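# Sweep lentils into scrap well, then set sponge down

## Task

Move every lentil off the counter into the scrap well, leaving all other items on the counter. Afterwards the yellow sponge must rest entirely on open counter, clear of the well and not propped against anything. The gripper must not be bearing most of the sponge's weight at the finish, and anything that stays in place only because the robot holds it does not count.

## Robot and tools

Robot: one arm with six revolute joints in this column order: waist, shoulder, elbow, wrist pitch, wrist yaw, wrist roll. A parallel two-finger gripper is on the end. The only camera is cam_wrist (504x504), mounted on the hand. Something may occasionally tug the hand's held item or shove a loose object.

Frames: the scene frame has its origin on the table surface below the arm's base, +z up, and +y to the left when facing along +x. The base can be tilted relative to the table. The reported hand position can be wrong, more so when the arm is stretched out. In the gripper's own frame the fingers point along +x and close along y. end_effector_position is the midpoint between the finger pads, roughly 3 to 4 cm short of the fingertips.

execute_actions: argument "actions" is a list holding zero or one item; optional "pictures" (boolean) turns images on or off (they come by default). An empty list just reports the state. A move item is {"rows": [...], "steps": n}, with n from 1 to 15 (15 if omitted); each control step lasts 1/30 s and uses one row, and the final row repeats if rows run out. A wait item is {"steps": n} with n up to 300 and no rows; it counts from the previous result, and your own reply time is included. A refused call sends nothing.

Each row is 7 numbers for the single arm: six absolute joint target angles in radians (joint space, same form as the Joint positions line), then the gripper opening. Joint ranges: waist -3.054 to 3.054, shoulder 0.000 to 3.142, elbow 0.000 to 2.356, wrist pitch -1.571 to 1.571, wrist yaw -1.571 to 1.571, wrist roll -3.142 to 3.142. A target more than 0.010 rad beyond a range end, and beyond the joint's current angle, gets the call refused. True ends can differ from the listed ones by up to 0.010 rad; a target past the true end is clipped there and a "joint sent to its limit" line may appear (possibly about an earlier move). No such line does not prove there is more room.

Opening is a number from -1 to 1: +1 fully open (pad gap 0.088 m); empty fingers meet near -0.80, and values below that add nothing. Closing from fully open takes at least about 0.5 s. grip_measured reports the actual opening on the same scale. To hold something, command about 0.07 below grip_measured for a firm grip, less for a gentler one. Readings carry a constant offset of up to about 1 mm, and read up to about 3 mm (0.061 on the scale) too narrow while squeezing hard. Pieces thinner than about 3 mm get proportionally less force. Pad force tops out around 34 to 49 N, with a brief spike at first contact.

Motion: each step the sent target stays within a fixed distance of the measured angle: 0.211 rad for waist, shoulder and elbow, 0.213 for wrist pitch, 0.267 for wrist yaw, 0.228 for wrist roll. If targets would put the hand over 70 mm from where it is measured, all are pulled back toward the current angles. Far moves therefore take several calls. Friction may leave a joint short of target, especially at long reach, and tiny turns may not happen; read Joint positions after each move. Between calls the arm keeps heading for the last row sent until it has nearly stopped or a step is HELD; after that it moves further only on a new action, though fingers already in motion finish moving.

Result lines: the state line gives end_effector_position (m) and end_effector_quat_wxyz plus linear (m/s) and angular (rad/s) velocity in the scene frame. Joint positions and Joint velocities list the six joints (rad, rad/s) followed by the pad gap (m, m/s). Joint torques is each drive's total output, nonzero even in free air, with per-unit offset, scale and noise. External joint torques estimates push-back from outside forces, mixed with friction, error and held weight; "no reading" means none. "joint command not followed" means the clearance check altered or blocked targets (mounting blocks and posts count as the arm). HELD marks steps where your row was partly or wholly not sent. MOTOR HOT warns from 50 °C; at 95 °C an OVER-TEMPERATURE FAULT holds the arm, and if it does not cool within 30 to 60 s power cuts and the arm goes limp. Holding loads heats motors, even while you think.

Load limits (N m): waist 17, shoulder 21.1, elbow 21, wrist pitch 5.55, wrist yaw 5.53, wrist roll 5.19, held weight included. Reaching one triggers a TORQUE FAULT: a 10 s stop and the rest of the call is dropped.

zoom_image: {"camera": "cam_wrist", "region": [x0, y0, x1, y1]} in pixels of the latest full image, (0,0) at top-left, region no larger than 504 by 504; returns an enlarged view.

Calibration of cam_wrist: pinhole+radial, fovy_deg=62.856, K=[[412.389, 0, 250.884], [0, 412.389, 249.314], [0, 0, 1]], starting pos_world=[0.34622, 0.0542712, 0.21992]; its pose follows the joint readings, and small per-scene errors exist. Results with pictures list changed camera numbers.

finished_scene: {"scene": n} with n 1 or 2 ends that scene for good, grades it and starts the next; its result reports success and the next task. Replying with no tool call ends all remaining scenes.

Avoid: pushing or dropping anything off the table, dropping or slamming items, hard collisions or heavy pressing, torque and heat faults, and finishing with the sponge still held; open the gripper and lift away so everything rests on its own.

Each tool is called after ">>>" as name(argument=value, ...), one argument or row to a line, values as JSON.

## Session

>>> execute_actions(
  actions=[],
)

Scene clock: 0.00 s of 4539.00 s.
end_effector_position=(+0.3127, +0.0970, +0.1574) grip_measured=+0.827 end_effector_quat_wxyz=(+0.631, +0.320, +0.627, -0.328) end_effector_velocity=(-0.002, -0.002, -0.001) end_effector_angular_velocity=(-0.011, +0.009, -0.010)
Joint positions: [ 0.263  1.842  1.422 -1.189  0.014  1.26   0.08 ]
Joint velocities: [-0.002  0.002 -0.002 -0.007  0.007  0.007 -0.   ]
Joint torques (N m, as the arm reports them, + toward a larger angle): no reading
External joint torques (N m, as the arm's controller estimates them; a push from outside toward a larger angle lowers the number): no reading
Motor temperatures (°C, as the motors report them): [35 34 35 32 32 34]
Heat: hottest waist 35 °C (+0.0 °C/min).

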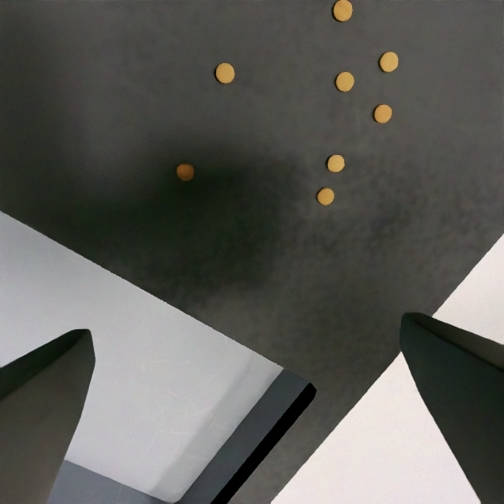

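>>> execute_actions(
  actions=[
    {"rows":[[0.263,1.6,1.6,-1.5,0,1.26,1]],"steps":15},
  ],
)

>>> execute_actions(
  actions=[
    {"rows":[[0.263,1.6,1.6,-1.5,0,1.26,1]],"steps":15},
  ],
)

Scene clock: 10.60 s of 4539.00 s.
end_effector_position=(+0.2695, +0.0847, +0.2729) grip_measured=+0.986 end_effector_quat_wxyz=(+0.657, +0.352, +0.598, -0.295) end_effector_velocity=(-0.006, -0.002, -0.013) end_effector_angular_velocity=(-0.023, +0.093, +0.006)
Joint positions: [ 0.263  1.597  1.604 -1.495  0.004  1.26   0.087]
Joint velocities: [-0.002  0.042 -0.002 -0.051 -0.007 -0.007  0.   ]
Joint torques (N m, as the arm reports them, + toward a larger angle): [ 0.04 -6.11  4.84  0.22 -0.05  0.04]
External joint torques (N m, as the arm's controller estimates them; a push from outside toward a larger angle lowers the number): [ 0.04  0.26 -1.19 -0.24 -0.11  0.04]
Motor temperatures (°C, as the motors report them): [35 37 36 32 32 34]
Heat: hottest shoulder 37 °C (+11.3 °C/min).
Steps of this call (steps 1 to 90: nothing new was sent; then 7.10 s passed at rest; steps 91 to 105: all 15 steps of this action). Readings (joint positions):
91: [0.263 1.827 1.440 -1.219 0.014 1.260]
92: [0.263 1.813 1.457 -1.264 0.013 1.260]
94: [0.263 1.750 1.500 -1.350 0.010 1.260]
98: [0.263 1.611 1.590 -1.464 0.006 1.260]
105: the state above
camera_calibration (this result's frames):
cam_wrist: T_world_to_cam=[[-0.834632, -0.547566, -0.0596834, 0.288473], [-0.538072, 0.787365, 0.30089, 0.0272849], [-0.117764, 0.283246, -0.95179, 0.344198], [0, 0, 0, 1]] pos_world=[0.295984, 0.0389818, 0.336612]

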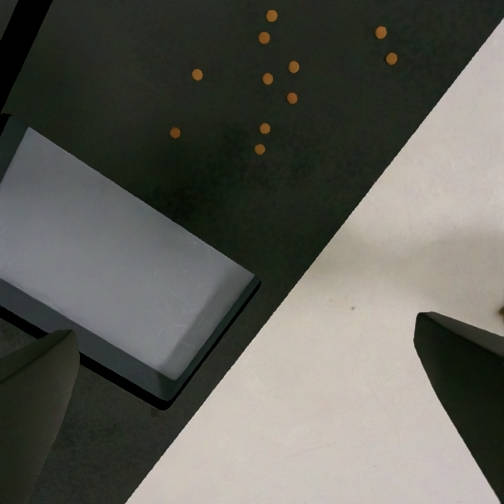

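Scene clock: 11.10 s of 4539.00 s.
end_effector_position=(+0.2690, +0.0845, +0.2726) grip_measured=+0.987 end_effector_quat_wxyz=(+0.656, +0.351, +0.599, -0.296) end_effector_velocity=(-0.005, -0.003, -0.001) end_effector_angular_velocity=(-0.011, +0.019, -0.025)
Joint positions: [ 0.263  1.598  1.604 -1.498  0.004  1.26   0.087]
Joint velocities: [-0.002 -0.002 -0.002 -0.022  0.007  0.022 -0.   ]
Joint torques (N m, as the arm reports them, + toward a larger angle): [ 0.02 -5.54  4.76  0.23 -0.04  0.02]
External joint torques (N m, as the arm's controller estimates them; a push from outside toward a larger angle lowers the number): [ 0.01  0.09 -0.87 -0.24 -0.1   0.02]
Motor temperatures (°C, as the motors report them): [35 37 36 32 32 34]
Heat: hottest shoulder 37 °C (+10.8 °C/min).
Steps of this call (steps 1 to 15: all 15 steps of this action). Readings (joint positions):
1: [0.263 1.598 1.604 -1.496 0.004 1.260]
2: [0.263 1.598 1.604 -1.497 0.004 1.260]
4: [0.263 1.598 1.604 -1.498 0.004 1.260]
8: [0.263 1.598 1.604 -1.498 0.004 1.260]
15: the state above
camera_calibration (this result's frames):
cam_wrist: T_world_to_cam=[[-0.834837, -0.54764, -0.0560154, 0.286968], [-0.536984, 0.787709, 0.301932, 0.0266053], [-0.121226, 0.282143, -0.951682, 0.344913], [0, 0, 0, 1]] pos_world=[0.29567, 0.0388827, 0.336289]

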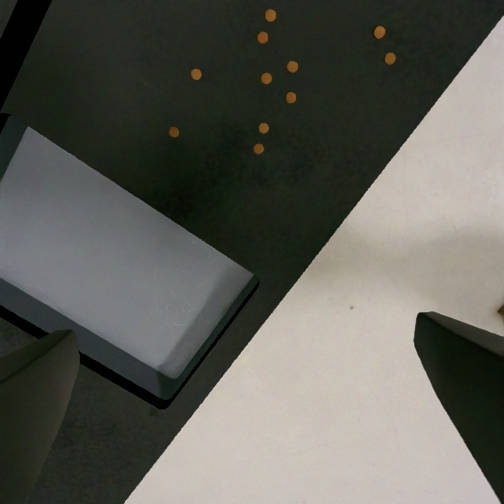

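>>> execute_actions(
  actions=[
    {"rows":[[-0.3,1.6,1.75,-1.55,0,1.26,1]],"steps":15},
  ],
)

>>> execute_actions(
  actions=[
    {"rows":[[-0.3,1.6,1.75,-1.55,0,1.26,1]],"steps":10},
  ],
)

Scene clock: 37.97 s of 4539.00 s.
end_effector_position=(+0.2808, -0.0770, +0.3060) grip_measured=+0.987 end_effector_quat_wxyz=(+0.569, +0.520, +0.456, -0.445) end_effector_velocity=(-0.002, +0.001, +0.001) end_effector_angular_velocity=(+0.009, +0.000, -0.008)
Joint positions: [-0.295  1.601  1.744 -1.548  0.003  1.26   0.087]
Joint velocities: [-0.002 -0.002  0.002 -0.007 -0.007  0.007  0.   ]
Joint torques (N m, as the arm reports them, + toward a larger angle): [-0.17 -6.09  5.79  0.35 -0.05  0.04]
External joint torques (N m, as the arm's controller estimates them; a push from outside toward a larger angle lowers the number): [-0.16 -0.52  0.23 -0.28 -0.09  0.05]
Motor temperatures (°C, as the motors report them): [35 38 38 32 32 34]
Heat: hottest shoulder 38 °C (+4.7 °C/min).
Steps of this call (steps 1 to 15: the robot went on to your last target; steps 16 to 90: nothing new was sent; then 23.37 s passed at rest; steps 91 to 105: all 15 steps of this action). Readings (joint positions):
91: [0.240 1.600 1.628 -1.519 -0.011 1.260]
92: [0.192 1.607 1.656 -1.527 -0.012 1.260]
94: [0.066 1.608 1.706 -1.529 -0.005 1.260]
98: [-0.188 1.601 1.742 -1.543 -0.000 1.260]
105: the state above
camera_calibration (this result's frames):
cam_wrist: T_world_to_cam=[[-0.990255, -0.0228822, -0.137371, 0.319175], [-0.0629661, 0.953393, 0.295089, 0.0318039], [0.124217, 0.300863, -0.945543, 0.354354], [0, 0, 0, 1]] pos_world=[0.274051, -0.12963, 0.369517]

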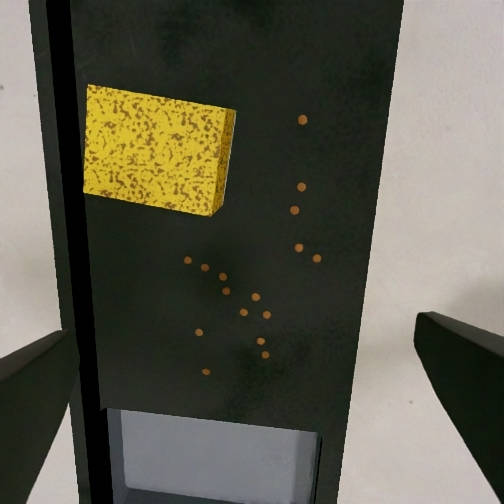

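Scene clock: 38.30 s of 4539.00 s.
end_effector_position=(+0.2806, -0.0775, +0.3060) grip_measured=+0.987 end_effector_quat_wxyz=(+0.569, +0.521, +0.455, -0.445) end_effector_velocity=(-0.002, -0.000, -0.000) end_effector_angular_velocity=(+0.008, +0.006, +0.001)
Joint positions: [-0.297  1.601  1.744 -1.548  0.003  1.26   0.087]
Joint velocities: [-0.007 -0.002 -0.002 -0.007 -0.007 -0.007 -0.   ]
Joint torques (N m, as the arm reports them, + toward a larger angle): [-0.2  -5.86  5.87  0.36 -0.05  0.01]
External joint torques (N m, as the arm's controller estimates them; a push from outside toward a larger angle lowers the number): [-0.32 -0.29  0.34 -0.26 -0.09  0.02]
Motor temperatures (°C, as the motors report them): [35 38 38 32 32 34]
Heat: hottest shoulder 38 °C (+4.7 °C/min).
Steps of this call (steps 1 to 10: all 10 steps of this action). Readings (joint positions):
1: [-0.295 1.601 1.744 -1.548 0.003 1.260]
2: [-0.295 1.601 1.744 -1.548 0.003 1.260]
4: [-0.295 1.601 1.744 -1.548 0.003 1.260]
8: [-0.296 1.601 1.744 -1.548 0.003 1.260]
10: the state above
camera_calibration (this result's frames):
cam_wrist: T_world_to_cam=[[-0.9903, -0.0209863, -0.13735, 0.319174], [-0.0611416, 0.953494, 0.295146, 0.0318009], [0.124768, 0.300681, -0.945528, 0.354353], [0, 0, 0, 1]] pos_world=[0.273811, -0.130171, 0.369503]

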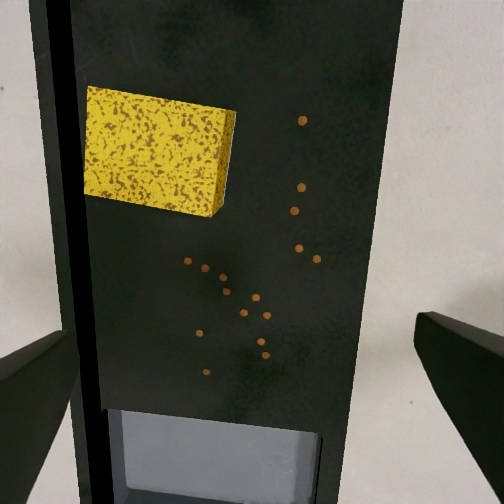

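>>> execute_actions(
  actions=[
    {"rows":[[-0.306,1.9,1.8,-1.45,0,0.3,1]],"steps":8},
  ],
  pictures=false,
)

>>> execute_actions(
  actions=[
    {"rows":[[-0.306,2.078,1.802,-1.325,0,-0.126,1]],"steps":15},
  ],
  pictures=false,
)

>>> execute_actions(
  actions=[
    {"rows":[[-0.306,2.078,1.802,-1.325,0,-0.126,1]],"steps":8},
  ],
)

Scene clock: 78.23 s of 4539.00 s.
end_effector_position=(+0.3396, -0.0932, +0.2295) grip_measured=+0.987 end_effector_quat_wxyz=(+0.632, +0.344, +0.612, -0.327) end_effector_velocity=(+0.016, +0.002, -0.197) end_effector_angular_velocity=(+0.106, +0.582, +2.024)
Joint positions: [-0.302  1.899  1.791 -1.456  0.003  0.732  0.087]
Joint velocities: [-0.002  0.501 -0.115 -0.007 -0.022 -2.015 -0.   ]
Joint torques (N m, as the arm reports them, + toward a larger angle): [ -0.13 -12.08   6.74   0.28  -0.05  -0.1 ]
External joint torques (N m, as the arm's controller estimates them; a push from outside toward a larger angle lowers the number): [-0.3   0.27 -1.21 -0.02 -0.08 -0.1 ]
Motor temperatures (°C, as the motors report them): [35 40 41 32 32 34]
Heat: hottest elbow 41 °C (+4.1 °C/min).
Steps of this call (steps 1 to 15: the robot went on to your last target; steps 16 to 90: nothing new was sent; then 36.67 s passed at rest; steps 91 to 98: all 8 steps of this action). Readings (joint positions):
91: [-0.298 1.632 1.755 -1.546 0.003 1.203]
92: [-0.299 1.665 1.777 -1.514 0.003 1.137]
94: [-0.302 1.760 1.808 -1.465 0.003 1.004]
98: the state above

Scene clock: 78.73 s of 4539.00 s.
end_effector_position=(+0.3763, -0.1017, +0.1691) grip_measured=+0.988 end_effector_quat_wxyz=(+0.703, +0.063, +0.706, -0.051) end_effector_velocity=(-0.003, +0.001, -0.001) end_effector_angular_velocity=(+0.011, +0.004, +0.357)
Joint positions: [-0.303  2.077  1.8   -1.327  0.003 -0.095  0.087]
Joint velocities: [-0.002 -0.002 -0.007 -0.007 -0.007 -0.359 -0.   ]
Joint torques (N m, as the arm reports them, + toward a larger angle): [-0.05 -9.35  5.6   0.3  -0.11 -0.08]
External joint torques (N m, as the arm's controller estimates them; a push from outside toward a larger angle lowers the number): [-0.28 -0.18 -0.08 -0.02 -0.08 -0.06]
Motor temperatures (°C, as the motors report them): [35 40 41 32 32 34]
Heat: hottest elbow 41 °C (+4.0 °C/min).
Steps of this call (steps 1 to 15: all 15 steps of this action). Readings (joint positions):
1: [-0.302 1.938 1.790 -1.441 0.003 0.667]
2: [-0.303 1.963 1.797 -1.395 0.003 0.599]
4: [-0.303 2.017 1.807 -1.348 0.003 0.462]
8: [-0.303 2.077 1.799 -1.334 0.003 0.191]
15: the state above

Scene clock: 79.00 s of 4539.00 s.
end_effector_position=(+0.3763, -0.1018, +0.1691) grip_measured=+0.988 end_effector_quat_wxyz=(+0.704, +0.054, +0.707, -0.041) end_effector_velocity=(-0.001, +0.000, +0.002) end_effector_angular_velocity=(+0.008, +0.000, +0.020)
Joint positions: [-0.303  2.077  1.8   -1.327  0.003 -0.122  0.087]
Joint velocities: [-0.002 -0.002  0.002 -0.007 -0.007 -0.022 -0.   ]
Joint torques (N m, as the arm reports them, + toward a larger angle): [-0.08 -9.27  5.48  0.28 -0.11 -0.11]
External joint torques (N m, as the arm's controller estimates them; a push from outside toward a larger angle lowers the number): [-0.29 -0.03 -0.25 -0.05 -0.08 -0.11]
Motor temperatures (°C, as the motors report them): [35 40 41 32 32 34]
Heat: hottest elbow 41 °C (+4.0 °C/min).
Steps of this call (steps 1 to 8: all 8 steps of this action). Readings (joint positions):
1: [-0.303 2.077 1.800 -1.327 0.003 -0.104]
2: [-0.303 2.077 1.800 -1.327 0.003 -0.110]
4: [-0.303 2.077 1.800 -1.327 0.003 -0.117]
8: the state above
camera_calibration (this result's frames):
cam_wrist: T_world_to_cam=[[-0.172096, -0.984467, 0.0347483, -0.0404247], [-0.925244, 0.173648, 0.337298, 0.339887], [-0.338093, 0.0258969, -0.940756, 0.365684], [0, 0, 0, 1]] pos_world=[0.431157, -0.108288, 0.230781]

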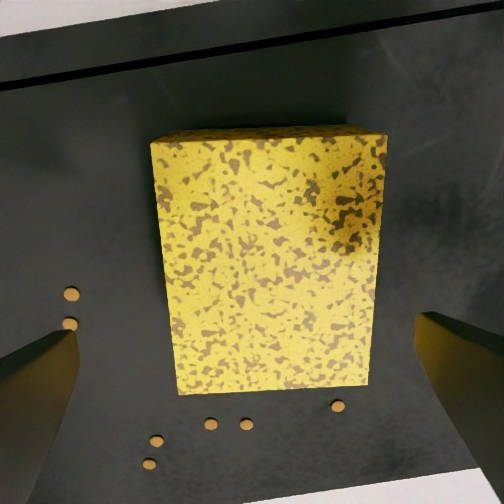

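>>> execute_actions(
  actions=[
    {"rows":[[-0.328,2.077,1.80,-1.325,0,-0.148,1],[-0.328,2.077,1.80,-1.325,0,-0.148,1],[-0.328,2.077,1.80,-1.325,0,-0.148,1],[-0.328,2.077,1.80,-1.325,0,-0.148,1],[-0.328,2.082,1.76,-1.28,0,-0.148,1],[-0.328,2.087,1.72,-1.235,0,-0.148,1],[-0.328,2.092,1.68,-1.19,0,-0.148,1],[-0.328,2.097,1.64,-1.145,0,-0.148,1],[-0.328,2.1,1.61,-1.11,0,-0.148,1],[-0.328,2.104,1.578,-1.075,0,-0.148,1]],"steps":15},
  ],
)

Scene clock: 97.53 s of 4539.00 s.
end_effector_position=(+0.3718, -0.1091, +0.1056) grip_measured=+0.988 end_effector_quat_wxyz=(+0.703, +0.055, +0.708, -0.041) end_effector_velocity=(-0.003, +0.002, -0.033) end_effector_angular_velocity=(+0.001, -0.024, +0.019)
Joint positions: [-0.328  2.105  1.588 -1.092  0.002 -0.145  0.087]
Joint velocities: [-0.002  0.002 -0.129  0.154 -0.007 -0.022 -0.   ]
Joint torques (N m, as the arm reports them, + toward a larger angle): [ 0.17 -9.63  5.    0.41 -0.06 -0.04]
External joint torques (N m, as the arm's controller estimates them; a push from outside toward a larger angle lowers the number): [-0.1   1.12 -1.44 -0.01 -0.02 -0.04]
Motor temperatures (°C, as the motors report them): [35 45 41 32 32 34]
Heat: hottest shoulder 45 °C (+7.1 °C/min).
Steps of this call (steps 1 to 15: the robot went on to your last target; steps 16 to 90: nothing new was sent; then 15.03 s passed at rest; steps 91 to 105: all 15 steps of this action). Readings (joint positions):
91: [-0.304 2.077 1.800 -1.327 0.003 -0.130]
92: [-0.308 2.077 1.800 -1.327 0.002 -0.135]
94: [-0.317 2.077 1.800 -1.327 0.002 -0.140]
98: [-0.328 2.077 1.731 -1.224 0.002 -0.144]
105: the state above
camera_calibration (this result's frames):
cam_wrist: T_world_to_cam=[[-0.173377, -0.984326, 0.0322965, -0.0454472], [-0.923648, 0.173894, 0.34152, 0.357394], [-0.341783, 0.029381, -0.939319, 0.306192], [0, 0, 0, 1]] pos_world=[0.426878, -0.11588, 0.167023]

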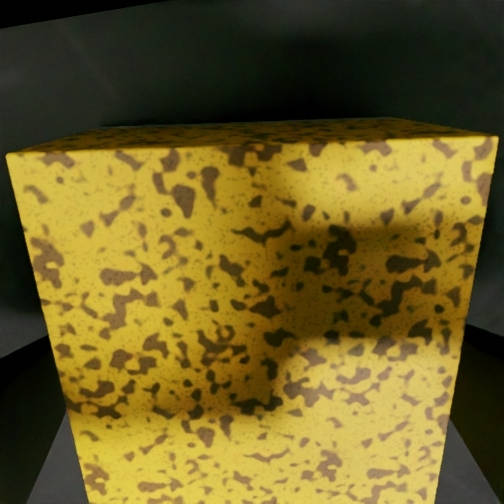

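>>> execute_actions(
  actions=[
    {"rows":[[-0.328,2.104,1.578,-1.075,0,-0.148,0.6]],"steps":12},
  ],
  pictures=false,
)

Scene clock: 100.17 s of 4539.00 s.
end_effector_position=(+0.3740, -0.1097, +0.1046) grip_measured=+0.608 end_effector_quat_wxyz=(+0.707, +0.054, +0.704, -0.042) end_effector_velocity=(-0.006, +0.002, -0.001) end_effector_angular_velocity=(+0.015, +0.024, -0.009)
Joint positions: [-0.328  2.105  1.584 -1.076  0.002 -0.145  0.069]
Joint velocities: [-0.002 -0.002 -0.007 -0.022 -0.007  0.007 -0.003]
Joint torques (N m, as the arm reports them, + toward a larger angle): [ 0.18 -9.44  4.53  0.28 -0.08 -0.07]
External joint torques (N m, as the arm's controller estimates them; a push from outside toward a larger angle lowers the number): [ 0.04 -0.22 -0.96 -0.02 -0.06 -0.07]
Motor temperatures (°C, as the motors report them): [35 46 41 32 32 34]
Heat: hottest shoulder 46 °C (+7.1 °C/min).
Steps of this call (steps 1 to 30: the robot went on to your last target; steps 31 to 67: nothing new was sent; steps 68 to 79: all 12 steps of this action). Readings (joint positions):
68: [-0.328 2.105 1.584 -1.076 0.002 -0.145]
69: [-0.328 2.105 1.584 -1.076 0.002 -0.145]
71: [-0.328 2.105 1.584 -1.076 0.002 -0.145]
75: [-0.328 2.105 1.584 -1.076 0.002 -0.145]
79: the state above

>>> execute_actions(
  actions=[
    {"rows":[[-0.328,2.104,1.578,-1.075,0,-0.148,0.3]],"steps":12},
  ],
)

Scene clock: 103.83 s of 4539.00 s.
end_effector_position=(+0.3740, -0.1097, +0.1046) grip_measured=+0.307 end_effector_quat_wxyz=(+0.707, +0.054, +0.704, -0.042) end_effector_velocity=(-0.000, +0.000, +0.003) end_effector_angular_velocity=(+0.006, -0.004, +0.005)
Joint positions: [-0.328  2.105  1.584 -1.076  0.002 -0.146  0.054]
Joint velocities: [-0.002 -0.007  0.002 -0.007 -0.007 -0.007 -0.002]
Joint torques (N m, as the arm reports them, + toward a larger angle): [ 0.18 -9.42  4.59  0.28 -0.06 -0.08]
External joint torques (N m, as the arm's controller estimates them; a push from outside toward a larger angle lowers the number): [-0.01 -0.08 -1.03 -0.06 -0.04 -0.08]
Motor temperatures (°C, as the motors report them): [35 46 41 32 32 34]
Heat: hottest shoulder 46 °C (+7.1 °C/min).
Steps of this call (steps 1 to 15: the robot went on to your last target; steps 16 to 90: nothing new was sent; then 0.27 s passed at rest; steps 91 to 102: all 12 steps of this action). Readings (joint positions):
91: [-0.328 2.105 1.584 -1.076 0.002 -0.146]
92: [-0.328 2.105 1.584 -1.076 0.002 -0.146]
94: [-0.328 2.105 1.584 -1.076 0.002 -0.146]
98: [-0.328 2.105 1.584 -1.076 0.002 -0.146]
102: the state above
camera_calibration (this result's frames):
cam_wrist: T_world_to_cam=[[-0.173591, -0.984247, 0.0335183, -0.045678], [-0.927371, 0.174825, 0.330786, 0.362447], [-0.331435, 0.0263377, -0.94311, 0.302256], [0, 0, 0, 1]] pos_world=[0.428372, -0.116284, 0.166699]

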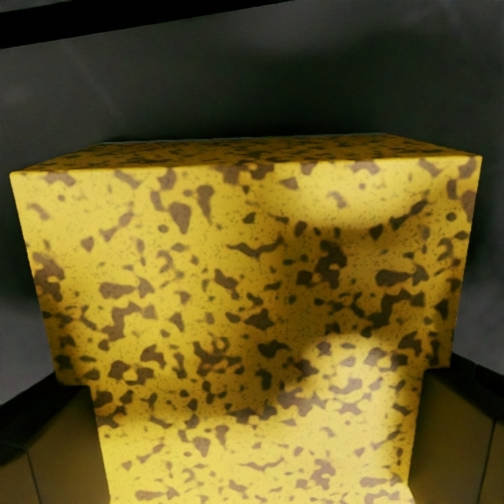

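>>> execute_actions(
  actions=[
    {"rows":[[-0.328,2.1,1.63,-1.12,0,-0.148,0.3],[-0.328,2.095,1.67,-1.16,0,-0.148,0.3],[-0.328,2.09,1.69,-1.19,0,-0.148,0.3],[-0.328,2.09,1.69,-1.19,0,-0.148,0.3],[-0.328,2.09,1.69,-1.19,0,-0.148,0.3],[-0.38,2.065,1.645,-1.175,0,-0.23,0.3],[-0.43,2.04,1.60,-1.155,0,-0.31,0.3],[-0.48,2.015,1.555,-1.135,0,-0.39,0.3],[-0.53,1.99,1.51,-1.115,0,-0.47,0.3],[-0.593,1.958,1.456,-1.098,0,-0.553,0.3]],"steps":15},
  ],
)

Scene clock: 123.00 s of 4539.00 s.
end_effector_position=(+0.3021, -0.1935, +0.1217) grip_measured=+0.304 end_effector_quat_wxyz=(+0.706, +0.024, +0.708, -0.004) end_effector_velocity=(-0.067, -0.042, -0.024) end_effector_angular_velocity=(+0.041, +0.032, +0.143)
Joint positions: [-0.608  1.977  1.476 -1.107  0.005 -0.523  0.054]
Joint velocities: [-0.203 -0.066 -0.183  0.066 -0.007 -0.344  0.   ]
Joint torques (N m, as the arm reports them, + toward a larger angle): [  3.32 -10.09   4.54   0.33  -0.19  -0.14]
External joint torques (N m, as the arm's controller estimates them; a push from outside toward a larger angle lowers the number): [ 0.45 -1.42 -1.15 -0.02  0.13 -0.09]
Motor temperatures (°C, as the motors report them): [35 49 40 32 32 34]
Heat: hottest shoulder 49 °C (+9.0 °C/min).
Steps of this call (steps 1 to 15: the robot went on to your last target; steps 16 to 90: nothing new was sent; then 15.67 s passed at rest; steps 91 to 105: all 15 steps of this action). Readings (joint positions):
91: [-0.328 2.105 1.591 -1.086 0.002 -0.146]
92: [-0.328 2.105 1.605 -1.109 0.002 -0.146]
94: [-0.328 2.105 1.639 -1.152 0.002 -0.146]
98: [-0.365 2.062 1.630 -1.153 -0.004 -0.264]
105: the state above
camera_calibration (this result's frames):
cam_wrist: T_world_to_cam=[[-0.077464, -0.996708, 0.0239316, -0.171471], [-0.938115, 0.0809951, 0.33672, 0.28917], [-0.337549, 0.00363302, -0.941301, 0.293993], [0, 0, 0, 1]] pos_world=[0.357229, -0.195395, 0.18347]

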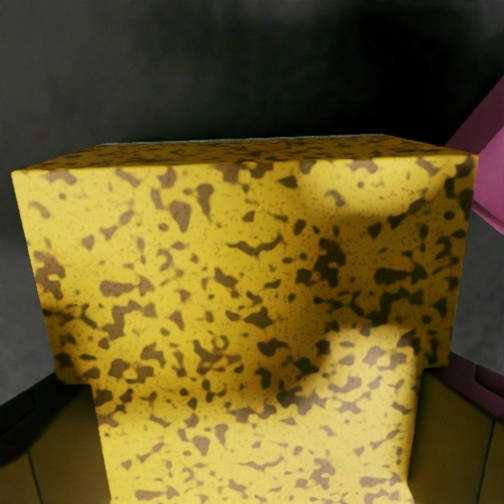

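>>> execute_actions(
  actions=[
    {"rows":[[-0.572,1.95,1.447,-1.095,0,-0.535,0.3]],"steps":10},
  ],
)

Scene clock: 130.70 s of 4539.00 s.
end_effector_position=(+0.3060, -0.1811, +0.1227) grip_measured=+0.303 end_effector_quat_wxyz=(+0.708, +0.005, +0.706, +0.013) end_effector_velocity=(-0.001, +0.003, +0.000) end_effector_angular_velocity=(+0.010, +0.002, +0.010)
Joint positions: [-0.574  1.96   1.456 -1.097  0.003 -0.538  0.054]
Joint velocities: [ 0.002 -0.002 -0.002 -0.007 -0.007 -0.007 -0.   ]
Joint torques (N m, as the arm reports them, + toward a larger angle): [ 0.43 -9.5   4.36  0.31 -0.13  0.09]
External joint torques (N m, as the arm's controller estimates them; a push from outside toward a larger angle lowers the number): [ 0.13 -1.23 -1.21 -0.01 -0.07  0.09]
Motor temperatures (°C, as the motors report them): [35 50 40 32 32 34]
Heat: hottest shoulder 50 °C (+9.1 °C/min). Fold the arm in close to its base before you think long.
MOTOR HOT: a motor reached 50 °C. Now the hottest motor, joint 2 (shoulder), reports 50 °C. The temperature limit of the motors' drives, at which the controller stops the arm, is 95 °C. To cool a motor, set the load down, stop pushing, or move to a pose that needs little force.
Steps of this call (steps 1 to 30: the robot went on to your last target; steps 31 to 90: nothing new was sent; then 4.37 s passed at rest; steps 91 to 100: all 10 steps of this action). Readings (joint positions):
91: [-0.591 1.967 1.462 -1.098 0.003 -0.549]
92: [-0.588 1.965 1.460 -1.098 0.003 -0.546]
94: [-0.581 1.962 1.457 -1.098 0.003 -0.542]
98: [-0.574 1.960 1.456 -1.097 0.003 -0.538]
100: the state above
camera_calibration (this result's frames):
cam_wrist: T_world_to_cam=[[-0.0287108, -0.999251, 0.0259634, -0.174516], [-0.943207, 0.0356822, 0.330283, 0.285614], [-0.330962, -0.0150062, -0.943525, 0.291096], [0, 0, 0, 1]] pos_world=[0.360725, -0.180208, 0.184853]

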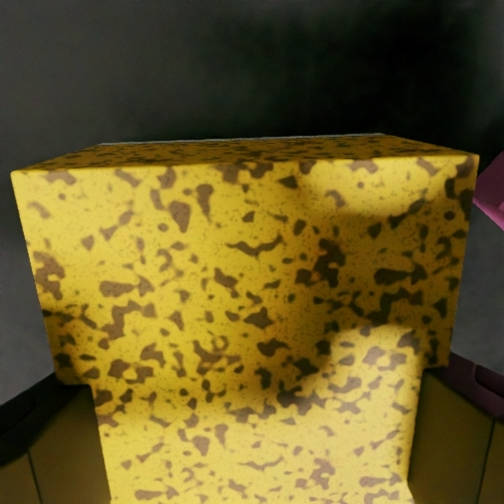

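>>> execute_actions(
  actions=[
    {"rows":[[-0.572,1.955,1.42,-1.06,0,-0.535,0.3],[-0.572,1.955,1.39,-1.03,0,-0.535,0.3],[-0.572,1.955,1.368,-1.005,0,-0.535,0.3]],"steps":10},
  ],
  pictures=false,
)

Scene clock: 134.93 s of 4539.00 s.
end_effector_position=(+0.3032, -0.1789, +0.1049) grip_measured=+0.303 end_effector_quat_wxyz=(+0.712, +0.004, +0.702, +0.010) end_effector_velocity=(+0.009, -0.007, +0.002) end_effector_angular_velocity=(-0.022, -0.053, +0.013)
Joint positions: [-0.574  1.956  1.376 -1.009  0.003 -0.537  0.054]
Joint velocities: [-0.007 -0.007 -0.002  0.051 -0.007 -0.022 -0.   ]
Joint torques (N m, as the arm reports them, + toward a larger angle): [ 0.42 -8.29  4.37  0.21 -0.09  0.1 ]
External joint torques (N m, as the arm's controller estimates them; a push from outside toward a larger angle lowers the number): [ 0.28 -0.16 -0.92 -0.03 -0.04  0.11]
Motor temperatures (°C, as the motors report them): [35 51 40 32 32 34]
Heat: hottest shoulder 51 °C (+10.1 °C/min). Fold the arm in close to its base before you think long.
MOTOR HOT: still on. Now the hottest motor, joint 2 (shoulder), reports 51 °C; a drive's own limit is 95 °C.
Steps of this call (steps 1 to 15: the robot went on to your last target; steps 16 to 90: nothing new was sent; then 0.90 s passed at rest; steps 91 to 100: all 10 steps of this action). Readings (joint positions):
91: [-0.574 1.960 1.449 -1.087 0.003 -0.538]
92: [-0.574 1.958 1.438 -1.068 0.003 -0.537]
94: [-0.574 1.956 1.408 -1.037 0.003 -0.537]
98: [-0.574 1.956 1.377 -1.016 0.003 -0.537]
100: the state above

>>> execute_actions(
  actions=[
    {"rows":[[-0.545,1.94,1.345,-0.997,0,-0.51,0.3],[-0.52,1.924,1.322,-0.991,0,-0.485,0.3],[-0.495,1.908,1.299,-0.985,0,-0.46,0.3],[-0.47,1.892,1.276,-0.978,0,-0.435,0.3],[-0.445,1.876,1.253,-0.971,0,-0.41,0.3],[-0.426,1.862,1.232,-0.966,0,-0.386,0.3],[-0.395,1.851,1.217,-0.963,0,-0.355,0.3],[-0.364,1.84,1.203,-0.96,0,-0.324,0.3],[-0.333,1.829,1.189,-0.957,0,-0.293,0.3],[-0.302,1.818,1.176,-0.955,0,-0.262,0.3],[-0.271,1.808,1.164,-0.952,0,-0.231,0.3],[-0.241,1.798,1.152,-0.949,0,-0.2,0.3]],"steps":15},
  ],
)

Scene clock: 140.13 s of 4539.00 s.
end_effector_position=(+0.3010, -0.0632, +0.1025) grip_measured=+0.303 end_effector_quat_wxyz=(+0.708, -0.001, +0.706, +0.014) end_effector_velocity=(-0.004, +0.098, +0.003) end_effector_angular_velocity=(-0.005, -0.017, +0.019)
Joint positions: [-0.25   1.814  1.168 -0.955 -0.    -0.226  0.054]
Joint velocities: [ 0.305 -0.1   -0.12   0.037 -0.007  0.286 -0.   ]
Joint torques (N m, as the arm reports them, + toward a larger angle): [-1.36 -7.99  4.33  0.37  0.04  0.08]
External joint torques (N m, as the arm's controller estimates them; a push from outside toward a larger angle lowers the number): [-0.21 -1.07 -1.15 -0.04 -0.08  0.05]
Motor temperatures (°C, as the motors report them): [35 51 40 32 32 34]
Heat: hottest shoulder 51 °C (+10.0 °C/min). Fold the arm in close to its base before you think long.
MOTOR HOT: still on. Now the hottest motor, joint 2 (shoulder), reports 51 °C; a drive's own limit is 95 °C.
Steps of this call (steps 1 to 15: the robot went on to your last target; steps 16 to 90: nothing new was sent; then 1.70 s passed at rest; steps 91 to 105: all 15 steps of this action). Readings (joint positions):
91: [-0.572 1.955 1.371 -1.002 0.003 -0.530]
92: [-0.565 1.950 1.362 -0.997 0.003 -0.517]
94: [-0.534 1.932 1.329 -0.990 0.003 -0.482]
98: [-0.432 1.877 1.251 -0.972 0.003 -0.388]
105: the state above
camera_calibration (this result's frames):
cam_wrist: T_world_to_cam=[[-0.0166345, -0.999323, 0.0328229, -0.0606697], [-0.943333, 0.0265671, 0.330783, 0.28275], [-0.331431, -0.0254605, -0.943136, 0.271547], [0, 0, 0, 1]] pos_world=[0.355717, -0.0612267, 0.164568]

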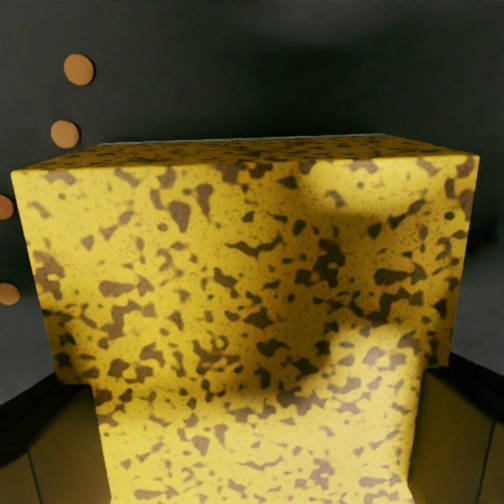

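>>> execute_actions(
  actions=[
    {"rows":[[-0.21,1.794,1.148,-0.949,0,-0.17,0.3],[-0.18,1.79,1.143,-0.948,0,-0.14,0.3],[-0.15,1.787,1.139,-0.947,0,-0.11,0.3],[-0.12,1.784,1.135,-0.946,0,-0.08,0.3],[-0.09,1.781,1.131,-0.945,0,-0.05,0.3],[-0.06,1.778,1.128,-0.944,0,-0.02,0.3],[-0.03,1.777,1.126,-0.943,0,0.01,0.3],[0,1.778,1.127,-0.943,0,0.04,0.3],[0.03,1.78,1.13,-0.944,0,0.07,0.3],[0.06,1.784,1.134,-0.945,0,0.1,0.3],[0.09,1.788,1.139,-0.946,0,0.13,0.3],[0.12,1.792,1.145,-0.947,0,0.16,0.3],[0.15,1.797,1.152,-0.948,0,0.19,0.3]],"steps":15},
  ],
)

Scene clock: 148.03 s of 4539.00 s.
end_effector_position=(+0.2978, +0.0511, +0.1045) grip_measured=+0.303 end_effector_quat_wxyz=(+0.710, -0.003, +0.704, +0.009) end_effector_velocity=(-0.021, +0.155, +0.009) end_effector_angular_velocity=(-0.003, -0.014, +0.122)
Joint positions: [ 0.125  1.789  1.141 -0.946 -0.     0.154  0.054]
Joint velocities: [ 0.51  -0.002  0.032 -0.022 -0.007  0.388 -0.   ]
Joint torques (N m, as the arm reports them, + toward a larger angle): [-1.34 -6.45  5.88  0.11  0.04  0.13]
External joint torques (N m, as the arm's controller estimates them; a push from outside toward a larger angle lowers the number): [-0.08  0.3   0.55 -0.19 -0.09  0.08]
Motor temperatures (°C, as the motors report them): [35 50 40 32 32 34]
Heat: hottest shoulder 50 °C (+7.1 °C/min). Fold the arm in close to its base before you think long.
MOTOR HOT: still on. Now the hottest motor, joint 2 (shoulder), reports 50 °C; a drive's own limit is 95 °C.
Steps of this call (steps 1 to 30: the robot went on to your last target; steps 31 to 90: nothing new was sent; then 4.40 s passed at rest; steps 91 to 105: all 15 steps of this action). Readings (joint positions):
91: [-0.239 1.806 1.159 -0.950 -0.000 -0.194]
92: [-0.230 1.805 1.157 -0.950 -0.000 -0.178]
94: [-0.192 1.800 1.151 -0.949 0.000 -0.136]
98: [-0.072 1.790 1.139 -0.946 0.000 -0.028]
105: the state above
camera_calibration (this result's frames):
cam_wrist: T_world_to_cam=[[-0.0224548, -0.998823, 0.043002, 0.0540557], [-0.94514, 0.0352297, 0.32476, 0.276741], [-0.325893, -0.0333504, -0.944818, 0.274231], [0, 0, 0, 1]] pos_world=[0.352143, 0.0533883, 0.166899]

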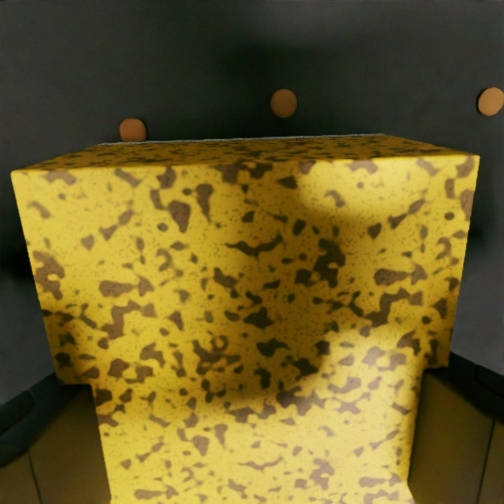

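>>> execute_actions(
  actions=[
    {"rows":[[0.18,1.803,1.165,-0.952,0,0.22,0.3],[0.21,1.812,1.178,-0.955,0,0.25,0.3],[0.24,1.822,1.192,-0.958,0,0.28,0.3],[0.27,1.832,1.206,-0.961,0,0.31,0.3],[0.3,1.843,1.22,-0.964,0,0.34,0.3],[0.33,1.855,1.235,-0.967,0,0.37,0.3],[0.36,1.867,1.25,-0.97,0,0.4,0.3],[0.385,1.877,1.262,-0.973,0,0.425,0.3]],"steps":15},
  ],
)

Scene clock: 152.47 s of 4539.00 s.
end_effector_position=(+0.2968, +0.1368, +0.1081) grip_measured=+0.303 end_effector_quat_wxyz=(+0.713, -0.003, +0.701, +0.007) end_effector_velocity=(+0.002, +0.001, -0.001) end_effector_angular_velocity=(+0.005, +0.010, -0.068)
Joint positions: [ 0.386  1.867  1.252 -0.971 -0.     0.418  0.054]
Joint velocities: [-0.002  0.017  0.017 -0.007 -0.007  0.066 -0.   ]
Joint torques (N m, as the arm reports them, + toward a larger angle): [-0.29 -6.51  5.89  0.05  0.06  0.12]
External joint torques (N m, as the arm's controller estimates them; a push from outside toward a larger angle lowers the number): [-0.45  0.94  0.43 -0.3   0.05  0.11]
Motor temperatures (°C, as the motors report them): [35 49 40 32 32 34]
Heat: hottest shoulder 49 °C (+5.0 °C/min). Fold the arm in close to its base before you think long.
MOTOR HOT: still on. Now the hottest motor, joint 2 (shoulder), reports 49 °C; a drive's own limit is 95 °C.
Steps of this call (steps 1 to 30: the robot went on to your last target; steps 31 to 90: nothing new was sent; then 0.93 s passed at rest; steps 91 to 105: all 15 steps of this action). Readings (joint positions):
91: [0.151 1.790 1.146 -0.949 -0.000 0.196]
92: [0.160 1.793 1.151 -0.951 -0.000 0.212]
94: [0.198 1.806 1.171 -0.954 0.000 0.255]
98: [0.315 1.844 1.225 -0.963 0.000 0.360]
105: the state above
camera_calibration (this result's frames):
cam_wrist: T_world_to_cam=[[-0.0256592, -0.998674, 0.0446384, 0.140273], [-0.94799, 0.0384798, 0.315964, 0.272982], [-0.317263, -0.0342094, -0.94772, 0.278055], [0, 0, 0, 1]] pos_world=[0.3506, 0.139094, 0.171004]

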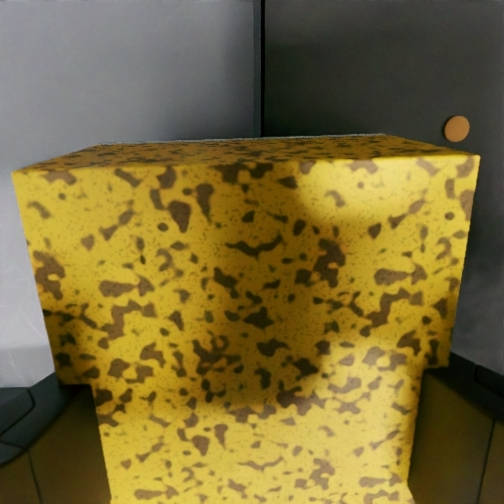

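>>> execute_actions(
  actions=[
    {"rows":[[0.385,1.87,1.32,-1.04,0,0.425,0.3],[0.385,1.87,1.39,-1.11,0,0.425,0.3],[0.385,1.87,1.45,-1.17,0,0.425,0.3],[0.385,1.87,1.48,-1.2,0,0.425,0.3],[0.385,1.87,1.48,-1.2,0,0.425,0.3],[0.3,1.9,1.52,-1.21,0,0.34,0.3],[0.2,1.93,1.56,-1.22,0,0.24,0.3],[0.1,1.96,1.6,-1.23,0,0.14,0.3],[0,1.99,1.64,-1.24,0,0.04,0.3],[-0.1,2.02,1.68,-1.25,0,-0.06,0.3],[-0.2,2.06,1.73,-1.26,0,-0.16,0.3],[-0.3,2.1,1.78,-1.275,0,-0.26,0.3],[-0.38,2.14,1.83,-1.29,0,-0.34,0.3],[-0.44,2.175,1.88,-1.305,0,-0.4,0.3]],"steps":15},
  ],
  pictures=false,
)

>>> execute_actions(
  actions=[
    {"rows":[[-0.44,2.175,1.88,-1.305,0,-0.4,0.3]],"steps":15},
  ],
)

Scene clock: 167.33 s of 4539.00 s.
end_effector_position=(+0.3964, +0.0036, +0.1611) grip_measured=+0.303 end_effector_quat_wxyz=(+0.715, -0.029, +0.697, +0.040) end_effector_velocity=(+0.183, -0.557, -0.082) end_effector_angular_velocity=(-0.004, +0.081, +0.191)
Joint positions: [-0.035  2.083  1.77  -1.264 -0.005 -0.086  0.054]
Joint velocities: [-1.399  0.833  0.94  -0.198  0.007 -1.59  -0.   ]
Joint torques (N m, as the arm reports them, + toward a larger angle): [-0.74 -9.14  5.77 -0.39  0.15 -0.14]
External joint torques (N m, as the arm's controller estimates them; a push from outside toward a larger angle lowers the number): [-0.37  0.9   0.2  -0.25  0.15 -0.14]
Motor temperatures (°C, as the motors report them): [35 48 41 32 32 34]
Heat: hottest shoulder 48 °C (+1.0 °C/min). Fold the arm in close to its base before you think long.
MOTOR HOT: still on. Now the hottest motor, joint 2 (shoulder), reports 48 °C; a drive's own limit is 95 °C.
Steps of this call (steps 1 to 15: the robot went on to your last target; steps 16 to 90: nothing new was sent; then 11.37 s passed at rest; steps 91 to 105: all 15 steps of this action). Readings (joint positions):
91: [0.386 1.868 1.265 -0.991 -0.000 0.423]
92: [0.386 1.872 1.290 -1.031 -0.000 0.423]
94: [0.386 1.876 1.365 -1.110 -0.000 0.423]
98: [0.315 1.891 1.513 -1.189 -0.008 0.298]
105: the state above

Scene clock: 167.83 s of 4539.00 s.
end_effector_position=(+0.3781, -0.1636, +0.1529) grip_measured=+0.303 end_effector_quat_wxyz=(+0.710, +0.009, +0.704, +0.004) end_effector_velocity=(+0.028, +0.068, -0.001) end_effector_angular_velocity=(+0.033, -0.006, +0.215)
Joint positions: [-0.447  2.163  1.872 -1.303  0.003 -0.395  0.054]
Joint velocities: [ 0.164  0.007  0.002 -0.007 -0.037 -0.051 -0.   ]
Joint torques (N m, as the arm reports them, + toward a larger angle): [ 0.2  -8.41  6.1   0.04 -0.1  -0.08]
External joint torques (N m, as the arm's controller estimates them; a push from outside toward a larger angle lowers the number): [ 0.31  1.4   0.38 -0.29 -0.08 -0.08]
Motor temperatures (°C, as the motors report them): [35 48 41 32 32 34]
Heat: hottest shoulder 48 °C (+1.0 °C/min). Fold the arm in close to its base before you think long.
MOTOR HOT: still on. Now the hottest motor, joint 2 (shoulder), reports 48 °C; a drive's own limit is 95 °C.
Steps of this call (steps 1 to 15: all 15 steps of this action). Readings (joint positions):
1: [-0.082 2.107 1.796 -1.270 -0.005 -0.140]
2: [-0.130 2.125 1.814 -1.278 -0.005 -0.194]
4: [-0.226 2.146 1.837 -1.288 -0.005 -0.280]
8: [-0.408 2.162 1.864 -1.297 0.002 -0.367]
15: the state above
camera_calibration (this result's frames):
cam_wrist: T_world_to_cam=[[-0.0450787, -0.998438, 0.0330023, -0.150491], [-0.944098, 0.0533782, 0.325314, 0.346994], [-0.326567, -0.0164927, -0.94503, 0.342044], [0, 0, 0, 1]] pos_world=[0.432513, -0.163137, 0.215326]

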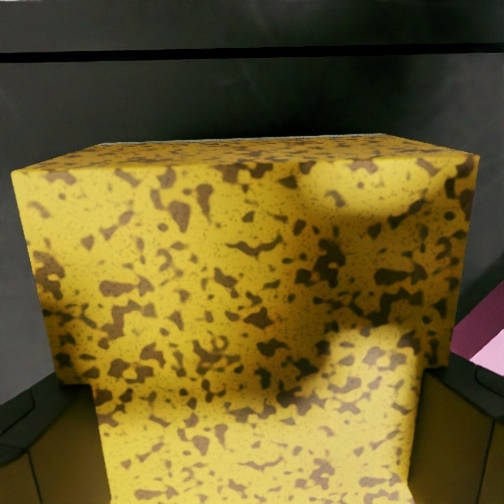

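>>> execute_actions(
  actions=[
    {"rows":[[-0.443,2.17,1.83,-1.26,0,-0.4,0.3],[-0.443,2.17,1.79,-1.22,0,-0.4,0.3],[-0.443,2.17,1.75,-1.18,0,-0.4,0.3],[-0.443,2.17,1.72,-1.15,0,-0.4,0.3],[-0.443,2.17,1.70,-1.125,0,-0.4,0.3],[-0.443,2.17,1.68,-1.105,0,-0.4,0.3]],"steps":13},
  ],
  pictures=false,
)

Scene clock: 173.60 s of 4539.00 s.
end_effector_position=(+0.3765, -0.1583, +0.1045) grip_measured=+0.303 end_effector_quat_wxyz=(+0.711, +0.005, +0.703, +0.007) end_effector_velocity=(+0.022, -0.009, +0.002) end_effector_angular_velocity=(-0.037, -0.109, +0.002)
Joint positions: [-0.44   2.171  1.69  -1.11   0.003 -0.398  0.054]
Joint velocities: [-0.002 -0.007 -0.002  0.11  -0.007 -0.007 -0.   ]
Joint torques (N m, as the arm reports them, + toward a larger angle): [ -0.03 -10.04   4.33   0.18  -0.09  -0.07]
External joint torques (N m, as the arm's controller estimates them; a push from outside toward a larger angle lowers the number): [-0.27 -0.23 -1.21 -0.07 -0.05 -0.07]
Motor temperatures (°C, as the motors report them): [35 48 42 32 32 34]
Heat: hottest shoulder 48 °C (+0.0 °C/min). Fold the arm in close to its base before you think long.
MOTOR HOT: still on. Now the hottest motor, joint 2 (shoulder), reports 48 °C; a drive's own limit is 95 °C.
Steps of this call (steps 1 to 30: the robot went on to your last target; steps 31 to 90: nothing new was sent; then 2.33 s passed at rest; steps 91 to 103: all 13 steps of this action). Readings (joint positions):
91: [-0.437 2.164 1.866 -1.295 0.003 -0.398]
92: [-0.438 2.163 1.851 -1.272 0.003 -0.398]
94: [-0.439 2.162 1.804 -1.214 0.003 -0.398]
98: [-0.440 2.168 1.709 -1.138 0.003 -0.398]
103: the state above

Good. Sweep.

>>> execute_actions(
  actions=[
    {"rows":[[-0.41,2.158,1.655,-1.1,0,-0.37,0.3],[-0.385,2.145,1.635,-1.093,0,-0.345,0.3],[-0.36,2.133,1.616,-1.086,0,-0.32,0.3],[-0.335,2.122,1.598,-1.08,0,-0.295,0.3],[-0.31,2.111,1.581,-1.074,0,-0.27,0.3],[-0.285,2.1,1.565,-1.068,0,-0.245,0.3],[-0.26,2.09,1.551,-1.062,0,-0.22,0.3],[-0.235,2.082,1.539,-1.057,0,-0.195,0.3],[-0.21,2.075,1.528,-1.053,0,-0.17,0.3],[-0.185,2.069,1.519,-1.05,0,-0.145,0.3],[-0.16,2.064,1.512,-1.047,0,-0.12,0.3],[-0.135,2.06,1.507,-1.045,0,-0.095,0.3],[-0.11,2.057,1.504,-1.044,0,-0.07,0.3],[-0.085,2.055,1.502,-1.043,0,-0.045,0.3],[-0.06,2.054,1.502,-1.043,0,-0.02,0.3]],"steps":15},
  ],
)

Scene clock: 179.67 s of 4539.00 s.
end_effector_position=(+0.3777, -0.0292, +0.1030) grip_measured=+0.303 end_effector_quat_wxyz=(+0.708, +0.001, +0.707, +0.006) end_effector_velocity=(+0.003, +0.270, +0.005) end_effector_angular_velocity=(-0.015, -0.018, -0.049)
Joint positions: [-0.12   2.07   1.519 -1.049  0.004 -0.08   0.054]
Joint velocities: [ 0.706 -0.081 -0.115  0.051 -0.007  0.755 -0.   ]
Joint torques (N m, as the arm reports them, + toward a larger angle): [  0.44 -10.24   4.31   0.32  -0.13   0.09]
External joint torques (N m, as the arm's controller estimates them; a push from outside toward a larger angle lowers the number): [ 0.43 -1.22 -1.23 -0.06 -0.12  0.08]
Motor temperatures (°C, as the motors report them): [35 50 41 32 32 34]
Heat: hottest shoulder 50 °C (+1.0 °C/min). Fold the arm in close to its base before you think long.
MOTOR HOT: still on. Now the hottest motor, joint 2 (shoulder), reports 50 °C; a drive's own limit is 95 °C.
Steps of this call (steps 1 to 15: the robot went on to your last target; steps 16 to 90: nothing new was sent; then 2.57 s passed at rest; steps 91 to 105: all 15 steps of this action). Readings (joint positions):
91: [-0.439 2.170 1.684 -1.103 0.003 -0.393]
92: [-0.434 2.165 1.674 -1.099 0.003 -0.380]
94: [-0.408 2.151 1.646 -1.091 0.004 -0.343]
98: [-0.305 2.111 1.583 -1.071 0.004 -0.252]
105: the state above
camera_calibration (this result's frames):
cam_wrist: T_world_to_cam=[[-0.0322913, -0.998644, 0.0408432, -0.020347], [-0.942531, 0.0440227, 0.331206, 0.354158], [-0.332554, -0.0278009, -0.942674, 0.29865], [0, 0, 0, 1]] pos_world=[0.432465, -0.0276076, 0.165061]

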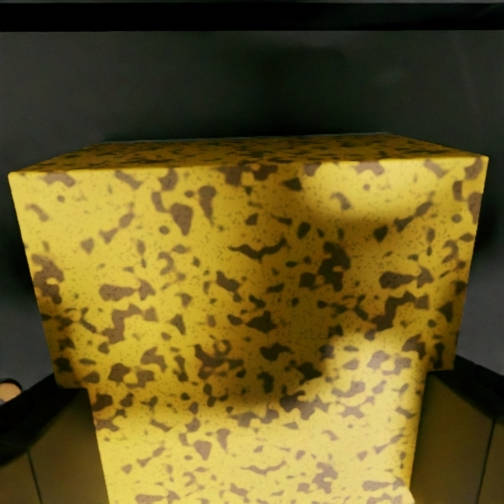

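>>> execute_actions(
  actions=[
    {"rows":[[-0.03,2.055,1.505,-1.044,0,0.01,0.3],[0,2.057,1.509,-1.045,0,0.04,0.3],[0.03,2.061,1.514,-1.047,0,0.07,0.3],[0.06,2.066,1.521,-1.049,0,0.1,0.3],[0.09,2.072,1.53,-1.052,0,0.13,0.3],[0.12,2.079,1.54,-1.055,0,0.16,0.3],[0.15,2.087,1.551,-1.059,0,0.19,0.3],[0.18,2.097,1.565,-1.064,0,0.22,0.3],[0.21,2.107,1.58,-1.07,0,0.25,0.3],[0.24,2.118,1.597,-1.076,0,0.28,0.3],[0.27,2.13,1.615,-1.083,0,0.31,0.3],[0.30,2.143,1.634,-1.09,0,0.34,0.3],[0.32,2.153,1.648,-1.095,0,0.36,0.3]],"steps":15},
  ],
  pictures=false,
)

>>> execute_actions(
  actions=[
    {"rows":[[0.32,2.153,1.648,-1.095,0,0.36,0.3]],"steps":8},
  ],
)

Scene clock: 188.90 s of 4539.00 s.
end_effector_position=(+0.3743, +0.1365, +0.1078) grip_measured=+0.303 end_effector_quat_wxyz=(+0.712, -0.006, +0.702, +0.010) end_effector_velocity=(-0.055, +0.207, -0.017) end_effector_angular_velocity=(-0.011, +0.102, +0.176)
Joint positions: [ 0.304  2.132  1.627 -1.084 -0.     0.328  0.054]
Joint velocities: [ 0.52   0.173  0.198 -0.125 -0.037  0.344 -0.   ]
Joint torques (N m, as the arm reports them, + toward a larger angle): [-2.02 -8.64  5.62 -0.11  0.07  0.12]
External joint torques (N m, as the arm's controller estimates them; a push from outside toward a larger angle lowers the number): [ 0.01  0.87  0.26 -0.26 -0.11  0.08]
Motor temperatures (°C, as the motors report them): [35 52 41 32 32 34]
Heat: hottest shoulder 52 °C (+2.0 °C/min). Fold the arm in close to its base before you think long.
MOTOR HOT: still on. Now the hottest motor, joint 2 (shoulder), reports 52 °C; a drive's own limit is 95 °C.
Steps of this call (steps 1 to 30: the robot went on to your last target; steps 31 to 90: nothing new was sent; then 5.73 s passed at rest; steps 91 to 105: all 15 steps of this action). Readings (joint positions):
91: [-0.056 2.064 1.510 -1.045 0.000 -0.014]
92: [-0.051 2.064 1.510 -1.045 0.001 0.001]
94: [-0.019 2.064 1.510 -1.045 0.001 0.045]
98: [0.101 2.072 1.533 -1.054 0.001 0.152]
105: the state above

Scene clock: 189.17 s of 4539.00 s.
end_effector_position=(+0.3726, +0.1433, +0.1069) grip_measured=+0.303 end_effector_quat_wxyz=(+0.710, -0.003, +0.704, +0.005) end_effector_velocity=(+0.006, -0.010, +0.004) end_effector_angular_velocity=(+0.011, -0.004, -0.054)
Joint positions: [ 0.321  2.142  1.639 -1.092 -0.     0.356  0.054]
Joint velocities: [-0.032 -0.002  0.012 -0.007 -0.007  0.022 -0.   ]
Joint torques (N m, as the arm reports them, + toward a larger angle): [-0.06 -8.38  5.91  0.07  0.08  0.11]
External joint torques (N m, as the arm's controller estimates them; a push from outside toward a larger angle lowers the number): [-0.33  1.08  0.32 -0.28  0.08  0.11]
Motor temperatures (°C, as the motors report them): [35 52 41 32 32 34]
Heat: hottest shoulder 52 °C (+2.0 °C/min). Fold the arm in close to its base before you think long.
MOTOR HOT: still on. Now the hottest motor, joint 2 (shoulder), reports 52 °C; a drive's own limit is 95 °C.
Steps of this call (steps 1 to 8: all 8 steps of this action). Readings (joint positions):
1: [0.318 2.136 1.631 -1.087 -0.000 0.336]
2: [0.326 2.138 1.633 -1.090 -0.000 0.342]
4: [0.329 2.141 1.636 -1.092 -0.000 0.350]
8: the state above
camera_calibration (this result's frames):
cam_wrist: T_world_to_cam=[[-0.0278592, -0.998481, 0.0475299, 0.14923], [-0.944802, 0.0418302, 0.32496, 0.342382], [-0.326454, -0.0358532, -0.944533, 0.304534], [0, 0, 0, 1]] pos_world=[0.427057, 0.1456, 0.169289]

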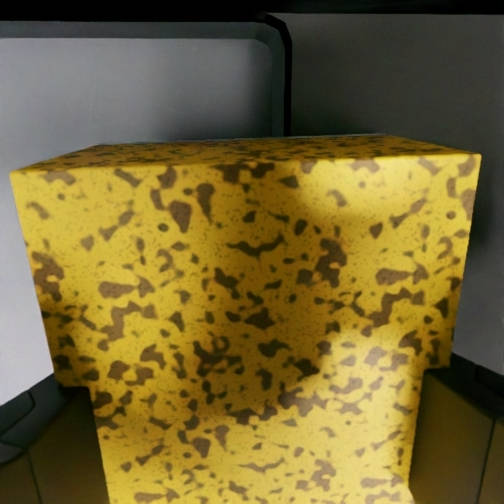

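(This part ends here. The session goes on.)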